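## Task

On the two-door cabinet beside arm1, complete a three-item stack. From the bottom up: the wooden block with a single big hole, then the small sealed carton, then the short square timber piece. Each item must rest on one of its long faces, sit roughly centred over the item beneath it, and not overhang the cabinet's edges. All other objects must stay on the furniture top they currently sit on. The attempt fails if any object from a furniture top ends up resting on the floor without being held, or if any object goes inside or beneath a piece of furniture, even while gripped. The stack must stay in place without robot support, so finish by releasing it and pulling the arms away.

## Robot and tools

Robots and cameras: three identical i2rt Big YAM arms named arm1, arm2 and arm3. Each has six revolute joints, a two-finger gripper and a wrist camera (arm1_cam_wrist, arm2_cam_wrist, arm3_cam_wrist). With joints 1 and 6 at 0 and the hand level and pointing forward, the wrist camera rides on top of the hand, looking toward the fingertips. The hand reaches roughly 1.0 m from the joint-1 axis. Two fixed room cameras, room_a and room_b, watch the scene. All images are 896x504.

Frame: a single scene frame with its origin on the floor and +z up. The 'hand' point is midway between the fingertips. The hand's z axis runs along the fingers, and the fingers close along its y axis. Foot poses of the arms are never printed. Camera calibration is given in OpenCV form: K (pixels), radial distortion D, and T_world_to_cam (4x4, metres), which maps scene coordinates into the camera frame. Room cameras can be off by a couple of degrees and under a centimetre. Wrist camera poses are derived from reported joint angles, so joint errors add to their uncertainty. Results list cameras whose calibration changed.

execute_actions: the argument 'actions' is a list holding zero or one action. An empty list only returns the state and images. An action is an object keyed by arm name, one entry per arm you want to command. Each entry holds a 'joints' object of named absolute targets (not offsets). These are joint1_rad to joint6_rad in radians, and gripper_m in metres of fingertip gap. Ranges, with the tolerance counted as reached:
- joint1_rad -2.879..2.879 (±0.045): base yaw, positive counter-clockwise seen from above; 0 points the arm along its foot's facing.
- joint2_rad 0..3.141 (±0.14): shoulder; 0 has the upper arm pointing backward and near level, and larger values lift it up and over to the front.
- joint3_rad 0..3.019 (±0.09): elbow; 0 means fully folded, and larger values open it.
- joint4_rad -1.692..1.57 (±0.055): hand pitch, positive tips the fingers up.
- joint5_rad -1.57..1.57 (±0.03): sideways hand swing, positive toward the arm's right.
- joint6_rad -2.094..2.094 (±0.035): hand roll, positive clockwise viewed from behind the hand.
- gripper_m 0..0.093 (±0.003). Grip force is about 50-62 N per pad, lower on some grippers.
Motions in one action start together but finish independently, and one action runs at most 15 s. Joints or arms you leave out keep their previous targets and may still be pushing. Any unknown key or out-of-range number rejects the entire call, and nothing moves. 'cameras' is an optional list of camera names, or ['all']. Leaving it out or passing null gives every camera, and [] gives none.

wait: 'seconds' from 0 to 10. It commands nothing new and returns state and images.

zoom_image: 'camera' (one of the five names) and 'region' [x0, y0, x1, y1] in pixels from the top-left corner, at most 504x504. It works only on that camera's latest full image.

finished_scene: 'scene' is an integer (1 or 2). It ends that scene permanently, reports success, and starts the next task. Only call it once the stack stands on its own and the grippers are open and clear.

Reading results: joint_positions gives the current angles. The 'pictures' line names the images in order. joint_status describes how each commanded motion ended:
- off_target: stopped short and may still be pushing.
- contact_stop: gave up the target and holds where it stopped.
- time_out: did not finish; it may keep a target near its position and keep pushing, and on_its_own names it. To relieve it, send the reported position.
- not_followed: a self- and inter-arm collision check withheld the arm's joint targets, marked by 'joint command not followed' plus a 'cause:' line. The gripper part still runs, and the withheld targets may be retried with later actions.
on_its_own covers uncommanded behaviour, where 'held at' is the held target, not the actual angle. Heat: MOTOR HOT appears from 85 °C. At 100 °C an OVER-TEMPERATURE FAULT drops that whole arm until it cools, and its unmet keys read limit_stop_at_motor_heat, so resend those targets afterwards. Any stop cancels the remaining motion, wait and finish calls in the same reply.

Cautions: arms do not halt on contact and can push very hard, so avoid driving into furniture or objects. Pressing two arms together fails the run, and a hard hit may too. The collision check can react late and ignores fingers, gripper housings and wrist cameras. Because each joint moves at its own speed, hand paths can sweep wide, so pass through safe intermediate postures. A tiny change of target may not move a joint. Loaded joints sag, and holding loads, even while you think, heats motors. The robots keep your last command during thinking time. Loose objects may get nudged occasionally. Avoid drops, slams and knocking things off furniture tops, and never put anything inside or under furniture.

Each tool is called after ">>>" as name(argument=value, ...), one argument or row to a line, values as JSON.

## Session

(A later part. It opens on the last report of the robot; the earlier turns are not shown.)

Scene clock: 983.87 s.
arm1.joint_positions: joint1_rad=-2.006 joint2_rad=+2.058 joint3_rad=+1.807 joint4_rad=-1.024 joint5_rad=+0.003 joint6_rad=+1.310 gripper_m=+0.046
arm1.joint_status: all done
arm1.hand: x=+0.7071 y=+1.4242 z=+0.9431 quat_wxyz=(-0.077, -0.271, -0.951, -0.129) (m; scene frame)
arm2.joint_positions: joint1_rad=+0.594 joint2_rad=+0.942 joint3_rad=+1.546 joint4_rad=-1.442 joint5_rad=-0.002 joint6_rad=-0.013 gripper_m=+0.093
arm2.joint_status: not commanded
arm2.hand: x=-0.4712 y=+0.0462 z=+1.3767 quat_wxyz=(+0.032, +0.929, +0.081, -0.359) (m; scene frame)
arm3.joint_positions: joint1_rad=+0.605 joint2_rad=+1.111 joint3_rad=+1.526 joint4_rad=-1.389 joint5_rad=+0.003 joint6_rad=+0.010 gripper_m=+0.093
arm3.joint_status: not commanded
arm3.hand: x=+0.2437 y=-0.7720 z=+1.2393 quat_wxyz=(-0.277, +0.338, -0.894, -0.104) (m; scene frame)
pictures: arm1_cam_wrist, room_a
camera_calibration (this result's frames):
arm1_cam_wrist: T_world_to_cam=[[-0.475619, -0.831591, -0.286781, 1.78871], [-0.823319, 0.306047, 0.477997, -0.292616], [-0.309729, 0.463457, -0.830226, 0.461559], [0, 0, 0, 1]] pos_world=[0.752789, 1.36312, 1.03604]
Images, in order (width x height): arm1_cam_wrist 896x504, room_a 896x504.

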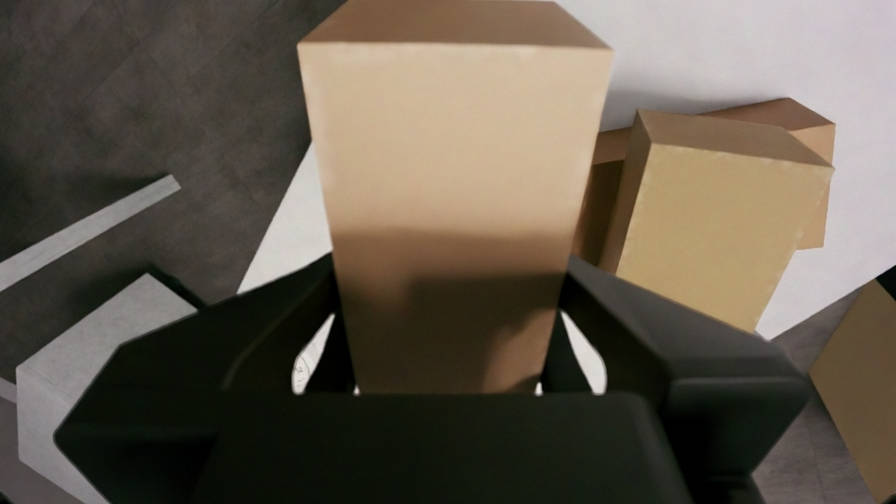

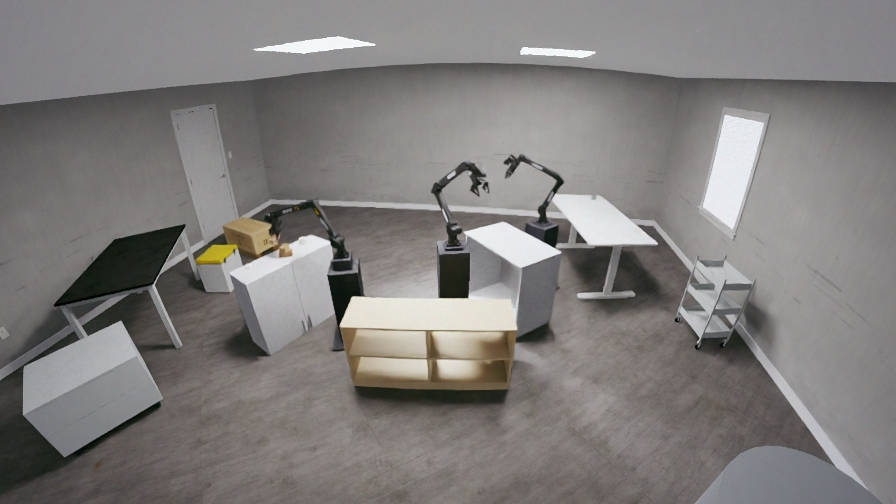

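>>> zoom_image(
  camera="arm1_cam_wrist",
  region=[560, 60, 896, 360],
)

Region (560, 60, 896, 360) of arm1_cam_wrist's 896x504 image, scaled by 1.500, with more detail than that image has; it fills the top 450 rows of this view, and the rest is white.

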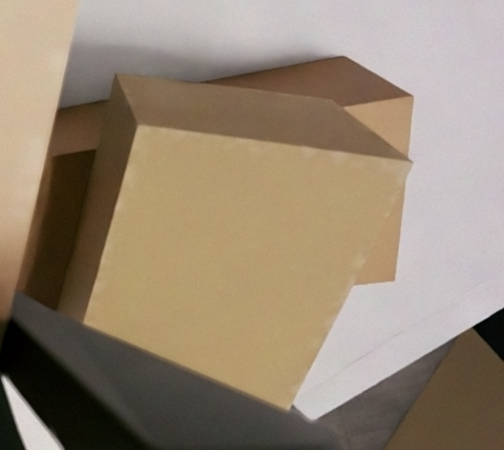

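>>> execute_actions(
  actions=[
    {"arm1":{"joints":{"joint3_rad":1.765,"joint4_rad":-1.275}}},
  ],
  cameras=["arm1_cam_wrist","room_a","room_b"],
)

Scene clock: 1058.73 s.
arm1.joint_positions: joint1_rad=-2.006 joint2_rad=+2.058 joint3_rad=+1.755 joint4_rad=-1.259 joint5_rad=+0.003 joint6_rad=+1.310 gripper_m=+0.046
arm1.joint_status: all done
arm1.hand: x=+0.6530 y=+1.3733 z=+0.9133 quat_wxyz=(-0.004, -0.273, -0.962, -0.007) (m; scene frame)
arm2.joint_positions: joint1_rad=+0.594 joint2_rad=+0.942 joint3_rad=+1.546 joint4_rad=-1.442 joint5_rad=-0.002 joint6_rad=-0.013 gripper_m=+0.093
arm2.joint_status: not commanded
arm2.hand: x=-0.4712 y=+0.0462 z=+1.3767 quat_wxyz=(+0.032, +0.929, +0.081, -0.359) (m; scene frame)
arm3.joint_positions: joint1_rad=+0.605 joint2_rad=+1.111 joint3_rad=+1.526 joint4_rad=-1.389 joint5_rad=+0.003 joint6_rad=+0.010 gripper_m=+0.093
arm3.joint_status: not commanded
arm3.hand: x=+0.2437 y=-0.7720 z=+1.2393 quat_wxyz=(-0.277, +0.338, -0.894, -0.104) (m; scene frame)
pictures: arm1_cam_wrist, room_a, room_b
camera_calibration (this result's frames):
arm1_cam_wrist: T_world_to_cam=[[-0.506728, -0.861941, -0.0168588, 1.5275], [-0.71409, 0.40869, 0.568374, -0.60219], [-0.483015, 0.300049, -0.822598, 0.774239], [0, 0, 0, 1]] pos_world=[0.71798, 1.33042, 1.00491]
Images, in order (width x height): arm1_cam_wrist 896x504, room_a 896x504, room_b 896x504.

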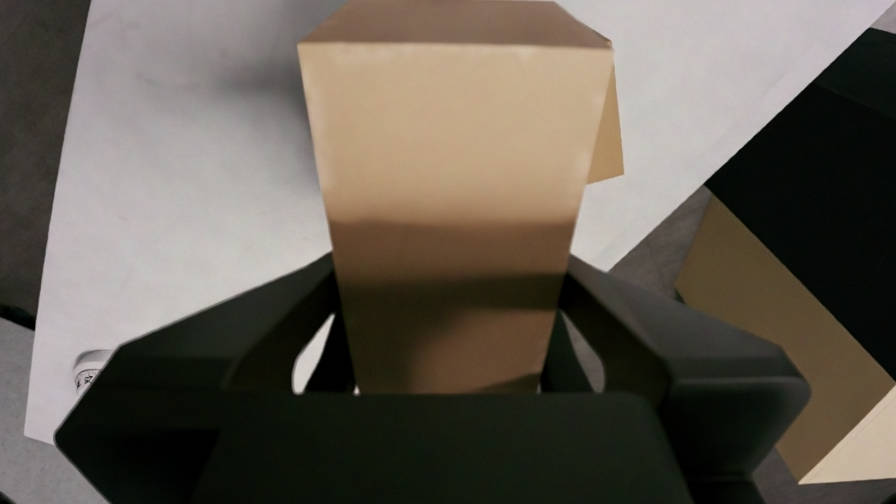

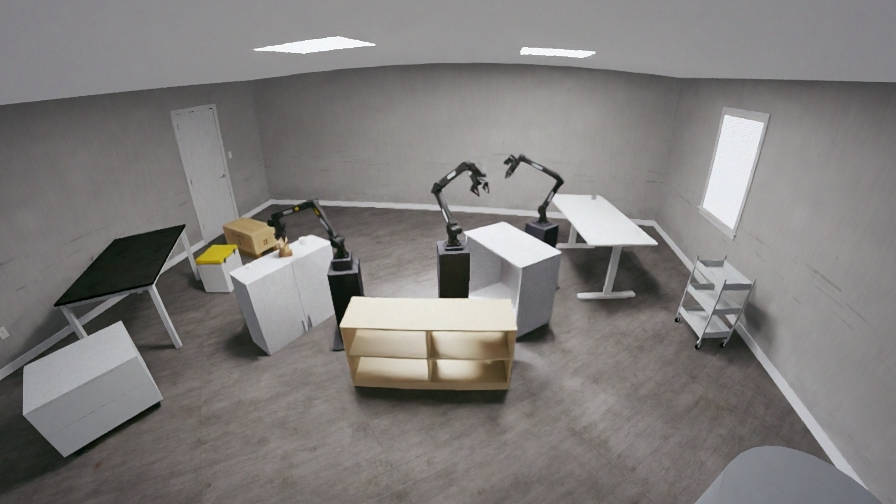

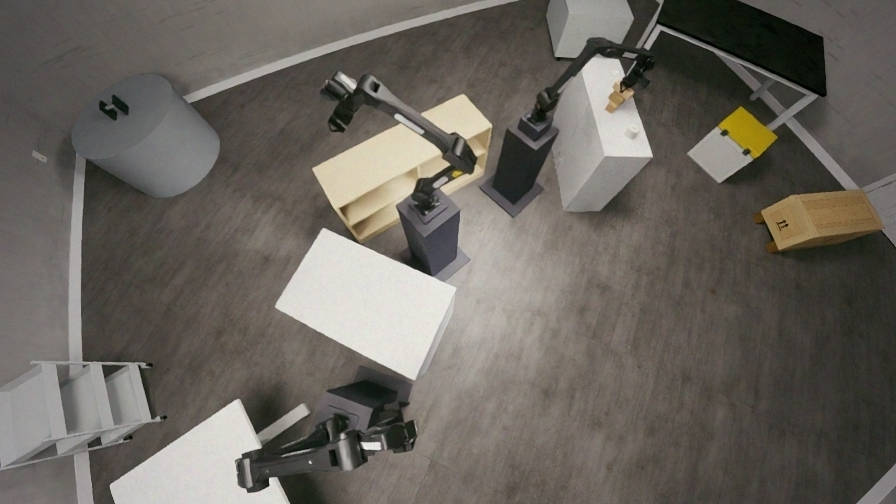

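>>> execute_actions(
  actions=[
    {"arm1":{"joints":{"joint3_rad":1.722,"joint4_rad":-1.205}}},
  ],
  cameras=["arm1_cam_wrist","room_a","room_b"],
)

Scene clock: 1066.47 s.
arm1.joint_positions: joint1_rad=-2.006 joint2_rad=+2.058 joint3_rad=+1.716 joint4_rad=-1.222 joint5_rad=+0.001 joint6_rad=+1.310 gripper_m=+0.046
arm1.joint_status: all done
arm1.hand: x=+0.6487 y=+1.3698 z=+0.8989 quat_wxyz=(-0.002, -0.274, -0.962, -0.006) (m; scene frame)
arm2.joint_positions: joint1_rad=+0.594 joint2_rad=+0.942 joint3_rad=+1.546 joint4_rad=-1.442 joint5_rad=-0.002 joint6_rad=-0.013 gripper_m=+0.093
arm2.joint_status: not commanded
arm2.hand: x=-0.4712 y=+0.0462 z=+1.3767 quat_wxyz=(+0.032, +0.929, +0.081, -0.359) (m; scene frame)
arm3.joint_positions: joint1_rad=+0.605 joint2_rad=+1.111 joint3_rad=+1.526 joint4_rad=-1.389 joint5_rad=+0.003 joint6_rad=+0.010 gripper_m=+0.093
arm3.joint_status: not commanded
arm3.hand: x=+0.2437 y=-0.7720 z=+1.2393 quat_wxyz=(-0.277, +0.338, -0.894, -0.104) (m; scene frame)
pictures: arm1_cam_wrist, room_a, room_b
camera_calibration (this result's frames):
arm1_cam_wrist: T_world_to_cam=[[-0.507081, -0.861777, -0.014463, 1.51997], [-0.711936, 0.409336, 0.570605, -0.599883], [-0.485814, 0.29964, -0.821097, 0.762414], [0, 0, 0, 1]] pos_world=[0.714062, 1.32698, 0.990296]
Images, in order (width x height): arm1_cam_wrist 896x504, room_a 896x504, room_b 896x504.

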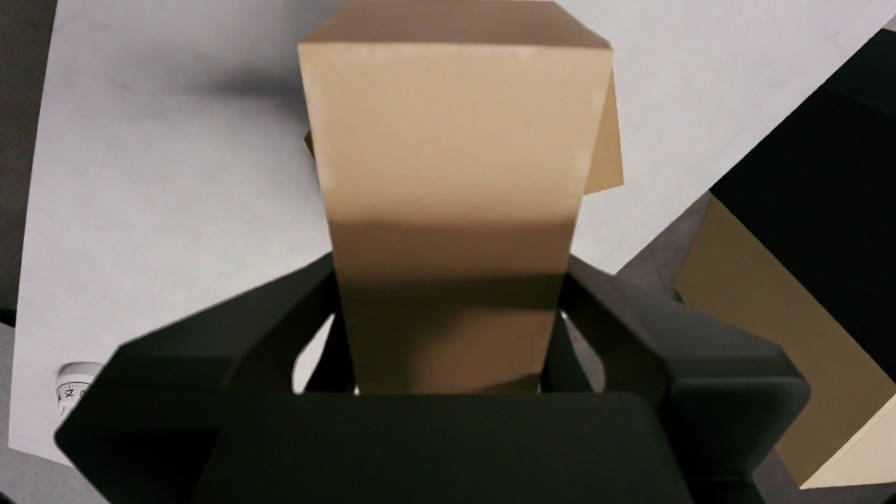

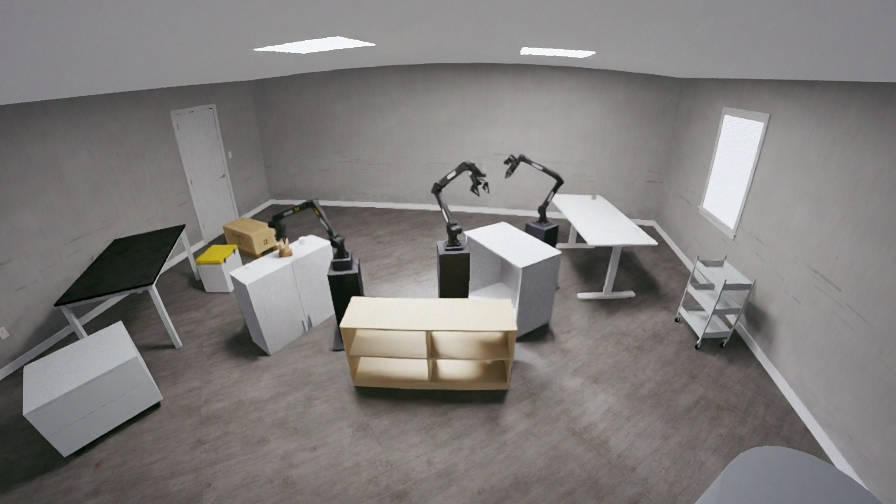

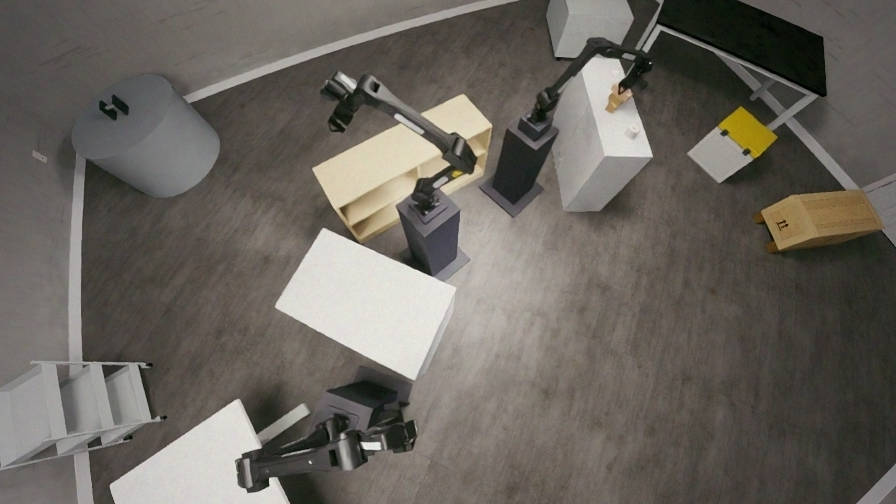

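>>> execute_actions(
  actions=[
    {"arm1":{"joints":{"joint3_rad":1.70,"joint4_rad":-1.222}}},
  ],
  cameras=["arm1_cam_wrist","room_a","room_b"],
)

Scene clock: 1079.63 s.
arm1.joint_positions: joint1_rad=-2.006 joint2_rad=+2.058 joint3_rad=+1.712 joint4_rad=-1.222 joint5_rad=+0.000 joint6_rad=+1.311 gripper_m=+0.046
arm1.joint_status: all done
arm1.hand: x=+0.6477 y=+1.3691 z=+0.8976 quat_wxyz=(-0.001, -0.274, -0.962, -0.005) (m; scene frame)
arm2.joint_positions: joint1_rad=+0.594 joint2_rad=+0.942 joint3_rad=+1.546 joint4_rad=-1.442 joint5_rad=-0.002 joint6_rad=-0.013 gripper_m=+0.093
arm2.joint_status: not commanded
arm2.hand: x=-0.4712 y=+0.0462 z=+1.3767 quat_wxyz=(+0.032, +0.929, +0.081, -0.359) (m; scene frame)
arm3.joint_positions: joint1_rad=+0.605 joint2_rad=+1.111 joint3_rad=+1.526 joint4_rad=-1.389 joint5_rad=+0.003 joint6_rad=+0.010 gripper_m=+0.093
arm3.joint_status: not commanded
arm3.hand: x=+0.2437 y=-0.7720 z=+1.2393 quat_wxyz=(-0.277, +0.338, -0.894, -0.104) (m; scene frame)
pictures: arm1_cam_wrist, room_a, room_b
camera_calibration (this result's frames):
arm1_cam_wrist: T_world_to_cam=[[-0.507762, -0.861421, -0.0114859, 1.51606], [-0.709752, 0.410731, 0.572322, -0.604497], [-0.488292, 0.298756, -0.819949, 0.762877], [0, 0, 0, 1]] pos_world=[0.713263, 1.32634, 0.9889]
Images, in order (width x height): arm1_cam_wrist 896x504, room_a 896x504, room_b 896x504.

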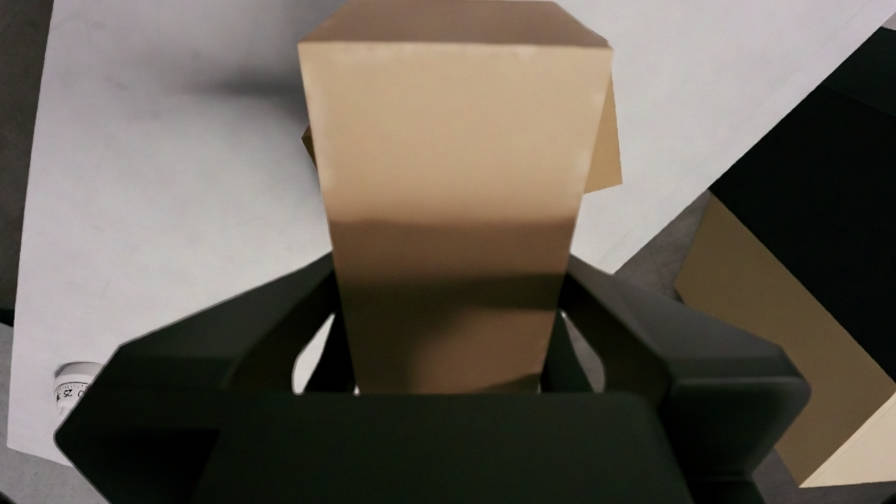

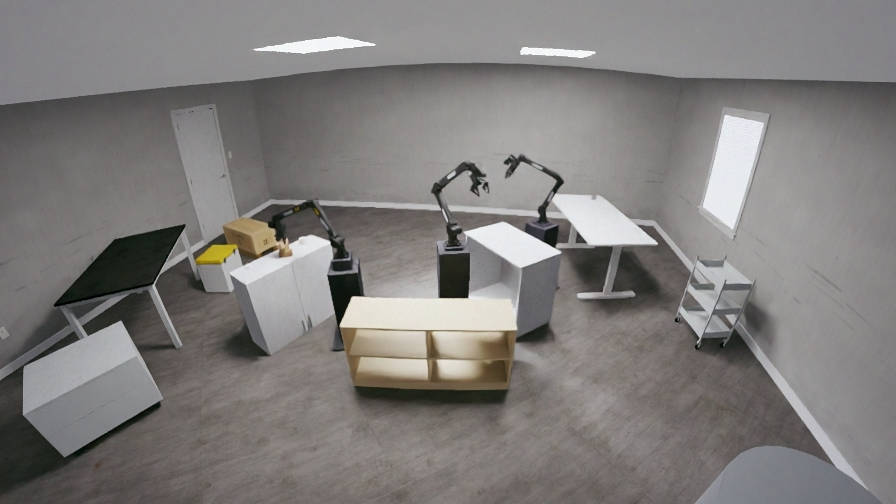

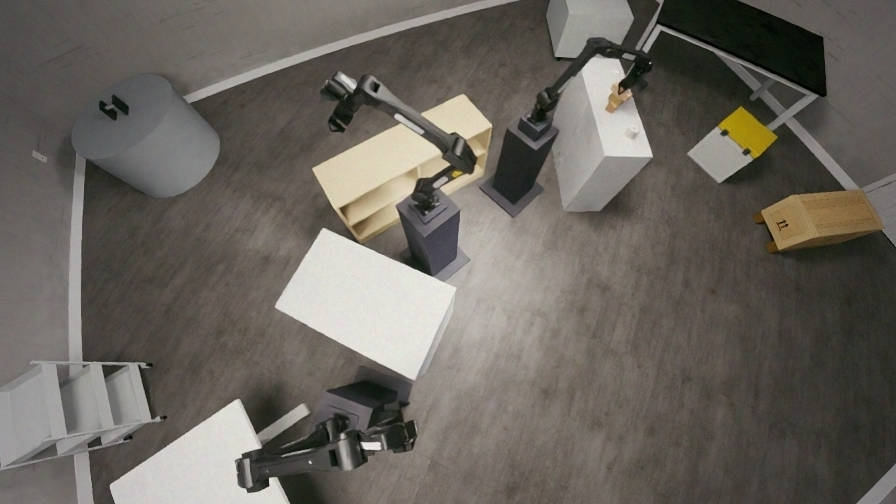

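>>> zoom_image(
  camera="room_a",
  region=[255, 215, 315, 265],
)

>>> zoom_image(
  camera="room_b",
  region=[590, 55, 660, 125],
)

Region (255, 215, 315, 265) of room_a's 896x504 image, scaled by 8.400, with more detail than that image has.

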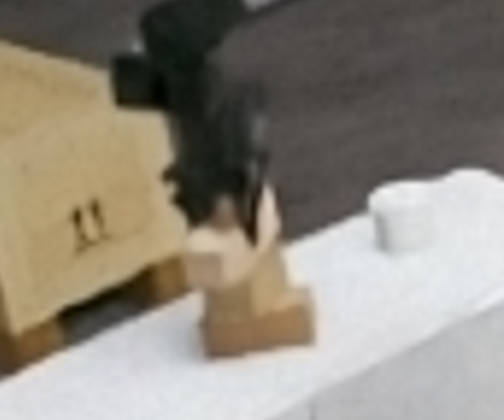

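Region (590, 55, 660, 125) of room_b's 896x504 image, scaled by 7.200, with more detail than that image has.

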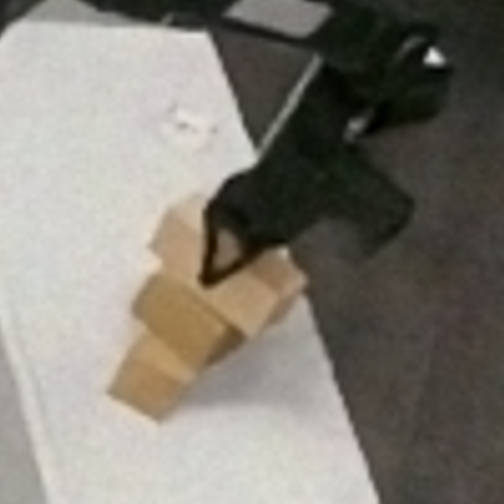

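>>> execute_actions(
  actions=[
    {"arm1":{"joints":{"joint3_rad":1.714,"gripper_m":0.093}}},
  ],
  cameras=["arm1_cam_wrist","room_a","room_b"],
)

Scene clock: 1091.90 s.
arm1.joint_positions: joint1_rad=-2.006 joint2_rad=+2.058 joint3_rad=+1.712 joint4_rad=-1.222 joint5_rad=+0.000 joint6_rad=+1.311 gripper_m=+0.093
arm1.joint_status: all done
arm1.hand: x=+0.6477 y=+1.3691 z=+0.8976 quat_wxyz=(-0.001, -0.274, -0.962, -0.005) (m; scene frame)
arm2.joint_positions: joint1_rad=+0.594 joint2_rad=+0.942 joint3_rad=+1.546 joint4_rad=-1.442 joint5_rad=-0.002 joint6_rad=-0.013 gripper_m=+0.093
arm2.joint_status: not commanded
arm2.hand: x=-0.4712 y=+0.0462 z=+1.3767 quat_wxyz=(+0.032, +0.929, +0.081, -0.359) (m; scene frame)
arm3.joint_positions: joint1_rad=+0.605 joint2_rad=+1.111 joint3_rad=+1.526 joint4_rad=-1.389 joint5_rad=+0.003 joint6_rad=+0.010 gripper_m=+0.093
arm3.joint_status: not commanded
arm3.hand: x=+0.2437 y=-0.7720 z=+1.2393 quat_wxyz=(-0.277, +0.338, -0.894, -0.104) (m; scene frame)
pictures: arm1_cam_wrist, room_a, room_b
camera_calibration (this result's frames):
arm1_cam_wrist: T_world_to_cam=[[-0.508091, -0.861227, -0.0114859, 1.51601], [-0.709594, 0.411, 0.572325, -0.604971], [-0.488181, 0.298943, -0.819947, 0.762546], [0, 0, 0, 1]] pos_world=[0.713247, 1.32631, 0.9889]
Images, in order (width x height): arm1_cam_wrist 896x504, room_a 896x504, room_b 896x504.

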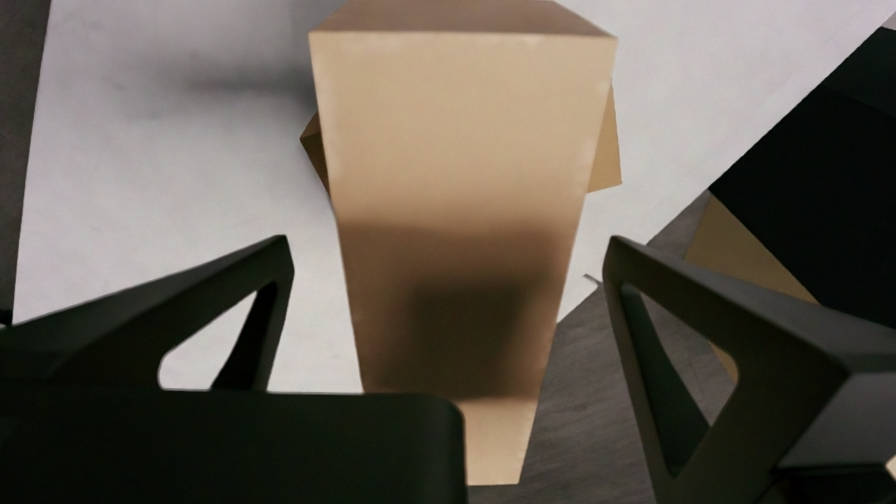

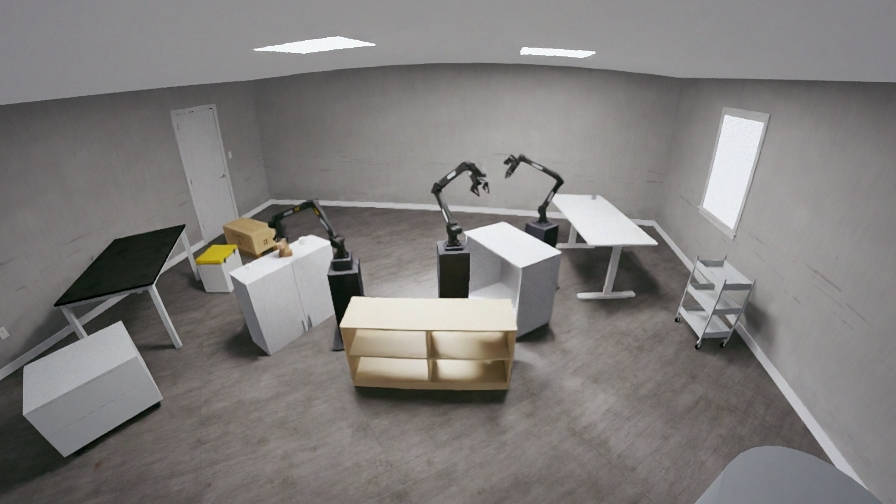

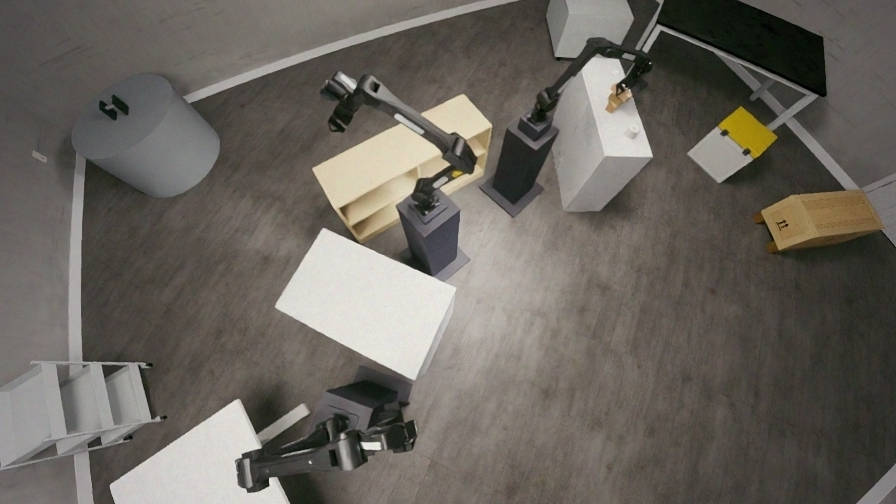

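>>> execute_actions(
  actions=[
    {"arm1":{"joints":{"joint2_rad":1.88}}},
  ],
  cameras=["arm1_cam_wrist","room_a","room_b"],
)

Scene clock: 1099.47 s.
arm1.joint_positions: joint1_rad=-2.006 joint2_rad=+1.867 joint3_rad=+1.704 joint4_rad=-1.222 joint5_rad=+0.000 joint6_rad=+1.311 gripper_m=+0.093
arm1.joint_status: all done
arm1.hand: x=+0.6477 y=+1.3686 z=+1.0086 quat_wxyz=(-0.048, -0.273, -0.957, -0.083) (m; scene frame)
arm2.joint_positions: joint1_rad=+0.594 joint2_rad=+0.942 joint3_rad=+1.546 joint4_rad=-1.442 joint5_rad=-0.002 joint6_rad=-0.013 gripper_m=+0.093
arm2.joint_status: not commanded
arm2.hand: x=-0.4712 y=+0.0462 z=+1.3767 quat_wxyz=(+0.032, +0.929, +0.081, -0.359) (m; scene frame)
arm3.joint_positions: joint1_rad=+0.605 joint2_rad=+1.111 joint3_rad=+1.526 joint4_rad=-1.389 joint5_rad=+0.003 joint6_rad=+0.010 gripper_m=+0.093
arm3.joint_status: not commanded
arm3.hand: x=+0.2437 y=-0.7720 z=+1.2393 quat_wxyz=(-0.277, +0.338, -0.894, -0.104) (m; scene frame)
pictures: arm1_cam_wrist, room_a, room_b
camera_calibration (this result's frames):
arm1_cam_wrist: T_world_to_cam=[[-0.495419, -0.848621, -0.185479, 1.66693], [-0.782092, 0.342843, 0.520376, -0.475698], [-0.378011, 0.402866, -0.833551, 0.653816], [0, 0, 0, 1]] pos_world=[0.700941, 1.31428, 1.10171]
Images, in order (width x height): arm1_cam_wrist 896x504, room_a 896x504, room_b 896x504.

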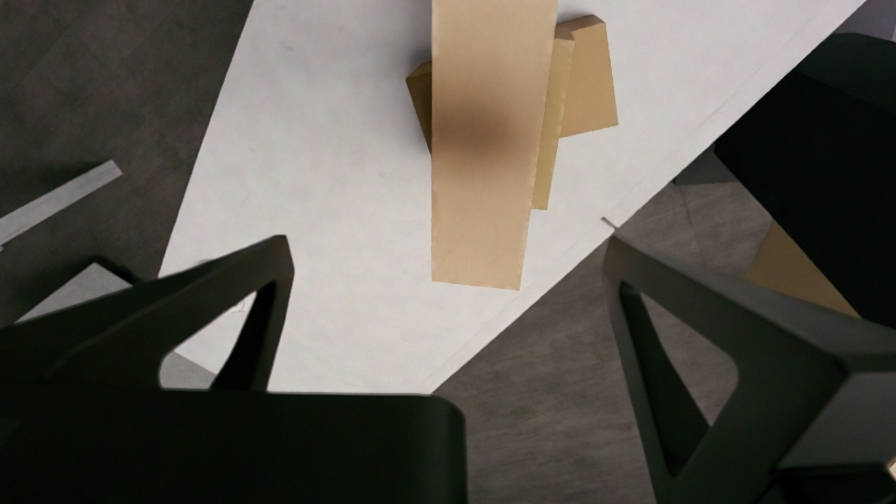

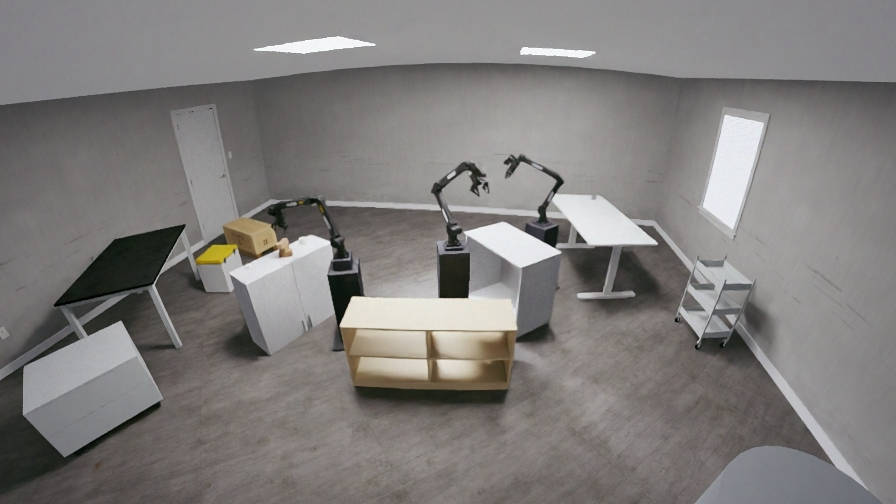

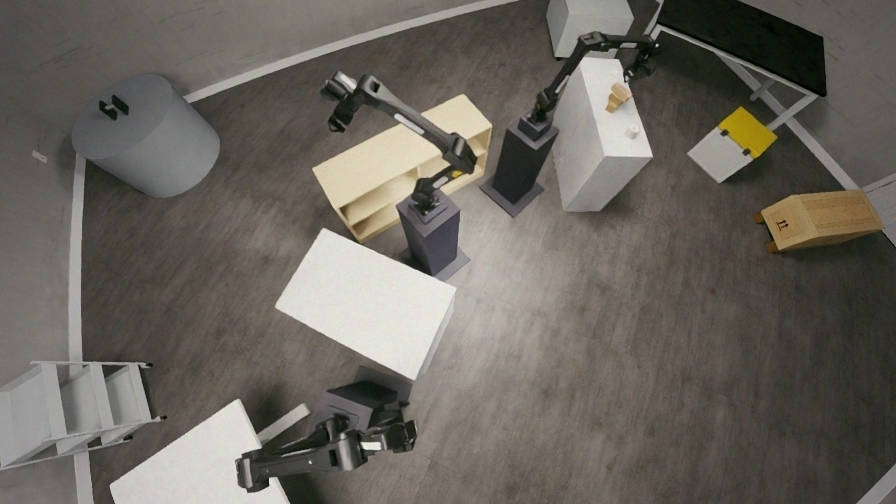

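>>> zoom_image(
  camera="arm1_cam_wrist",
  region=[380, 0, 660, 300],
)

Region (380, 0, 660, 300) of arm1_cam_wrist's 896x504 image, scaled by 1.680, with more detail than that image has; it fills the left 470 columns of this view, and the rest is white.

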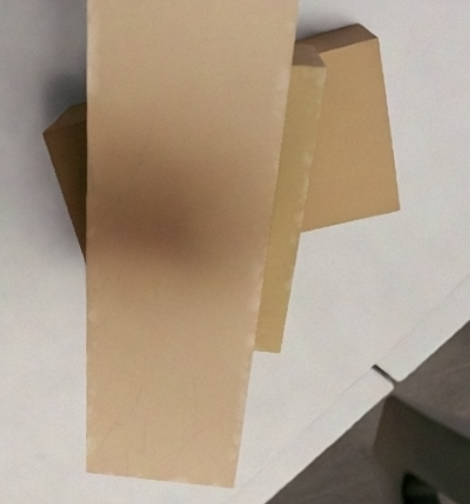

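>>> execute_actions(
  actions=[
    {"arm1":{"joints":{"joint1_rad":-0.5,"joint2_rad":1.1,"joint4_rad":-1.45,"joint6_rad":0.0}}},
  ],
  cameras=["room_a","room_b"],
)

Scene clock: 1129.83 s.
arm1.joint_positions: joint1_rad=-0.502 joint2_rad=+1.102 joint3_rad=+1.697 joint4_rad=-1.433 joint5_rad=-0.002 joint6_rad=+0.015 gripper_m=+0.093
arm1.joint_status: all done
arm1.hand: x=-0.0538 y=+1.2442 z=+1.3671 quat_wxyz=(-0.152, +0.842, -0.403, -0.326) (m; scene frame)
arm2.joint_positions: joint1_rad=+0.594 joint2_rad=+0.942 joint3_rad=+1.546 joint4_rad=-1.442 joint5_rad=-0.002 joint6_rad=-0.013 gripper_m=+0.093
arm2.joint_status: not commanded
arm2.hand: x=-0.4712 y=+0.0462 z=+1.3767 quat_wxyz=(+0.032, +0.929, +0.081, -0.359) (m; scene frame)
arm3.joint_positions: joint1_rad=+0.605 joint2_rad=+1.111 joint3_rad=+1.526 joint4_rad=-1.389 joint5_rad=+0.003 joint6_rad=+0.010 gripper_m=+0.093
arm3.joint_status: not commanded
arm3.hand: x=+0.2437 y=-0.7720 z=+1.2393 quat_wxyz=(-0.277, +0.338, -0.894, -0.104) (m; scene frame)
pictures: room_a, room_b
Images, in order (width x height): room_a 896x504, room_b 896x504.

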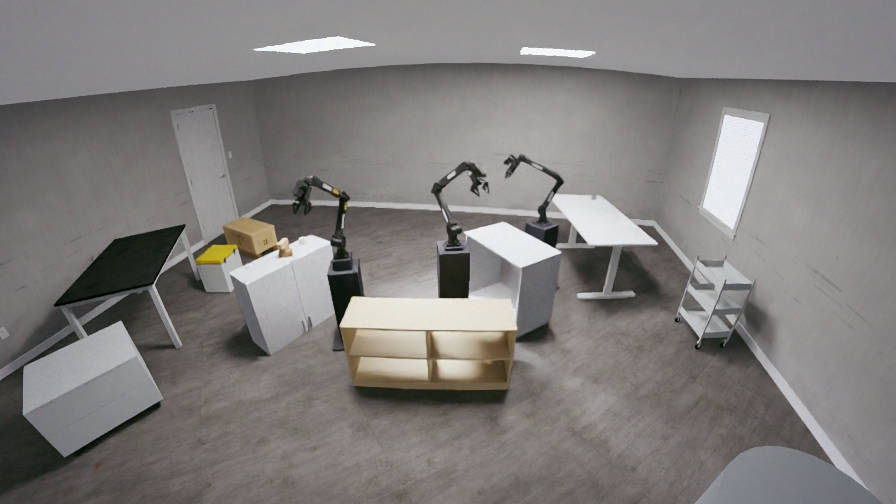

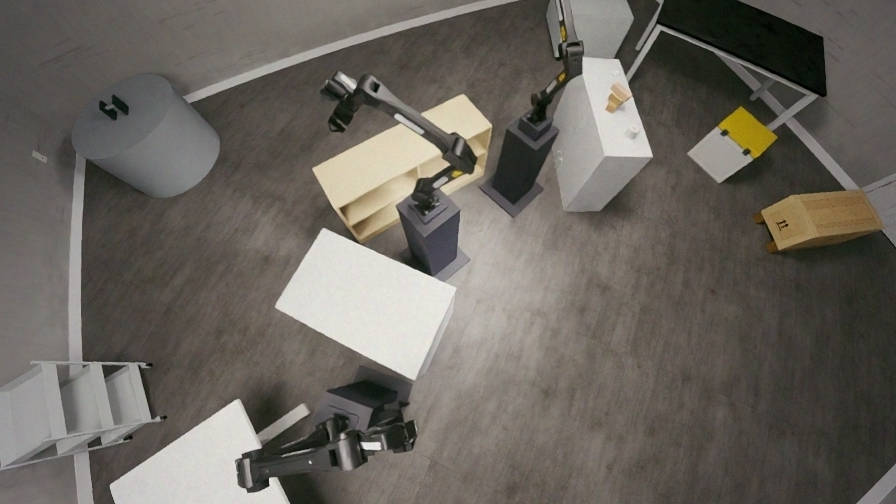

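>>> zoom_image(
  camera="room_b",
  region=[575, 50, 675, 150],
)

>>> zoom_image(
  camera="room_a",
  region=[235, 215, 335, 285],
)

Region (575, 50, 675, 150) of room_b's 896x504 image, scaled by 5.040, with more detail than that image has.

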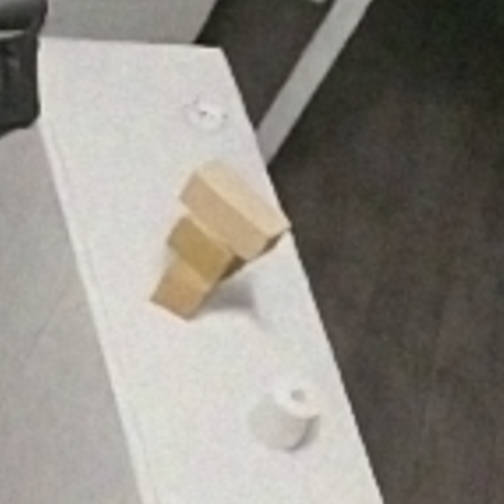

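Region (235, 215, 335, 285) of room_a's 896x504 image, scaled by 5.040, with more detail than that image has; it fills the top 353 rows of this view, and the rest is white.

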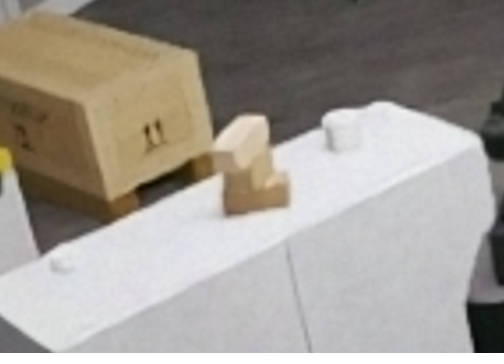

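The pile is stacked and standing, the roll and cap are still on the cabinet, and all three arms are clear.

>>> finished_scene(
  scene=2,
)

The scene is finished: the task was done.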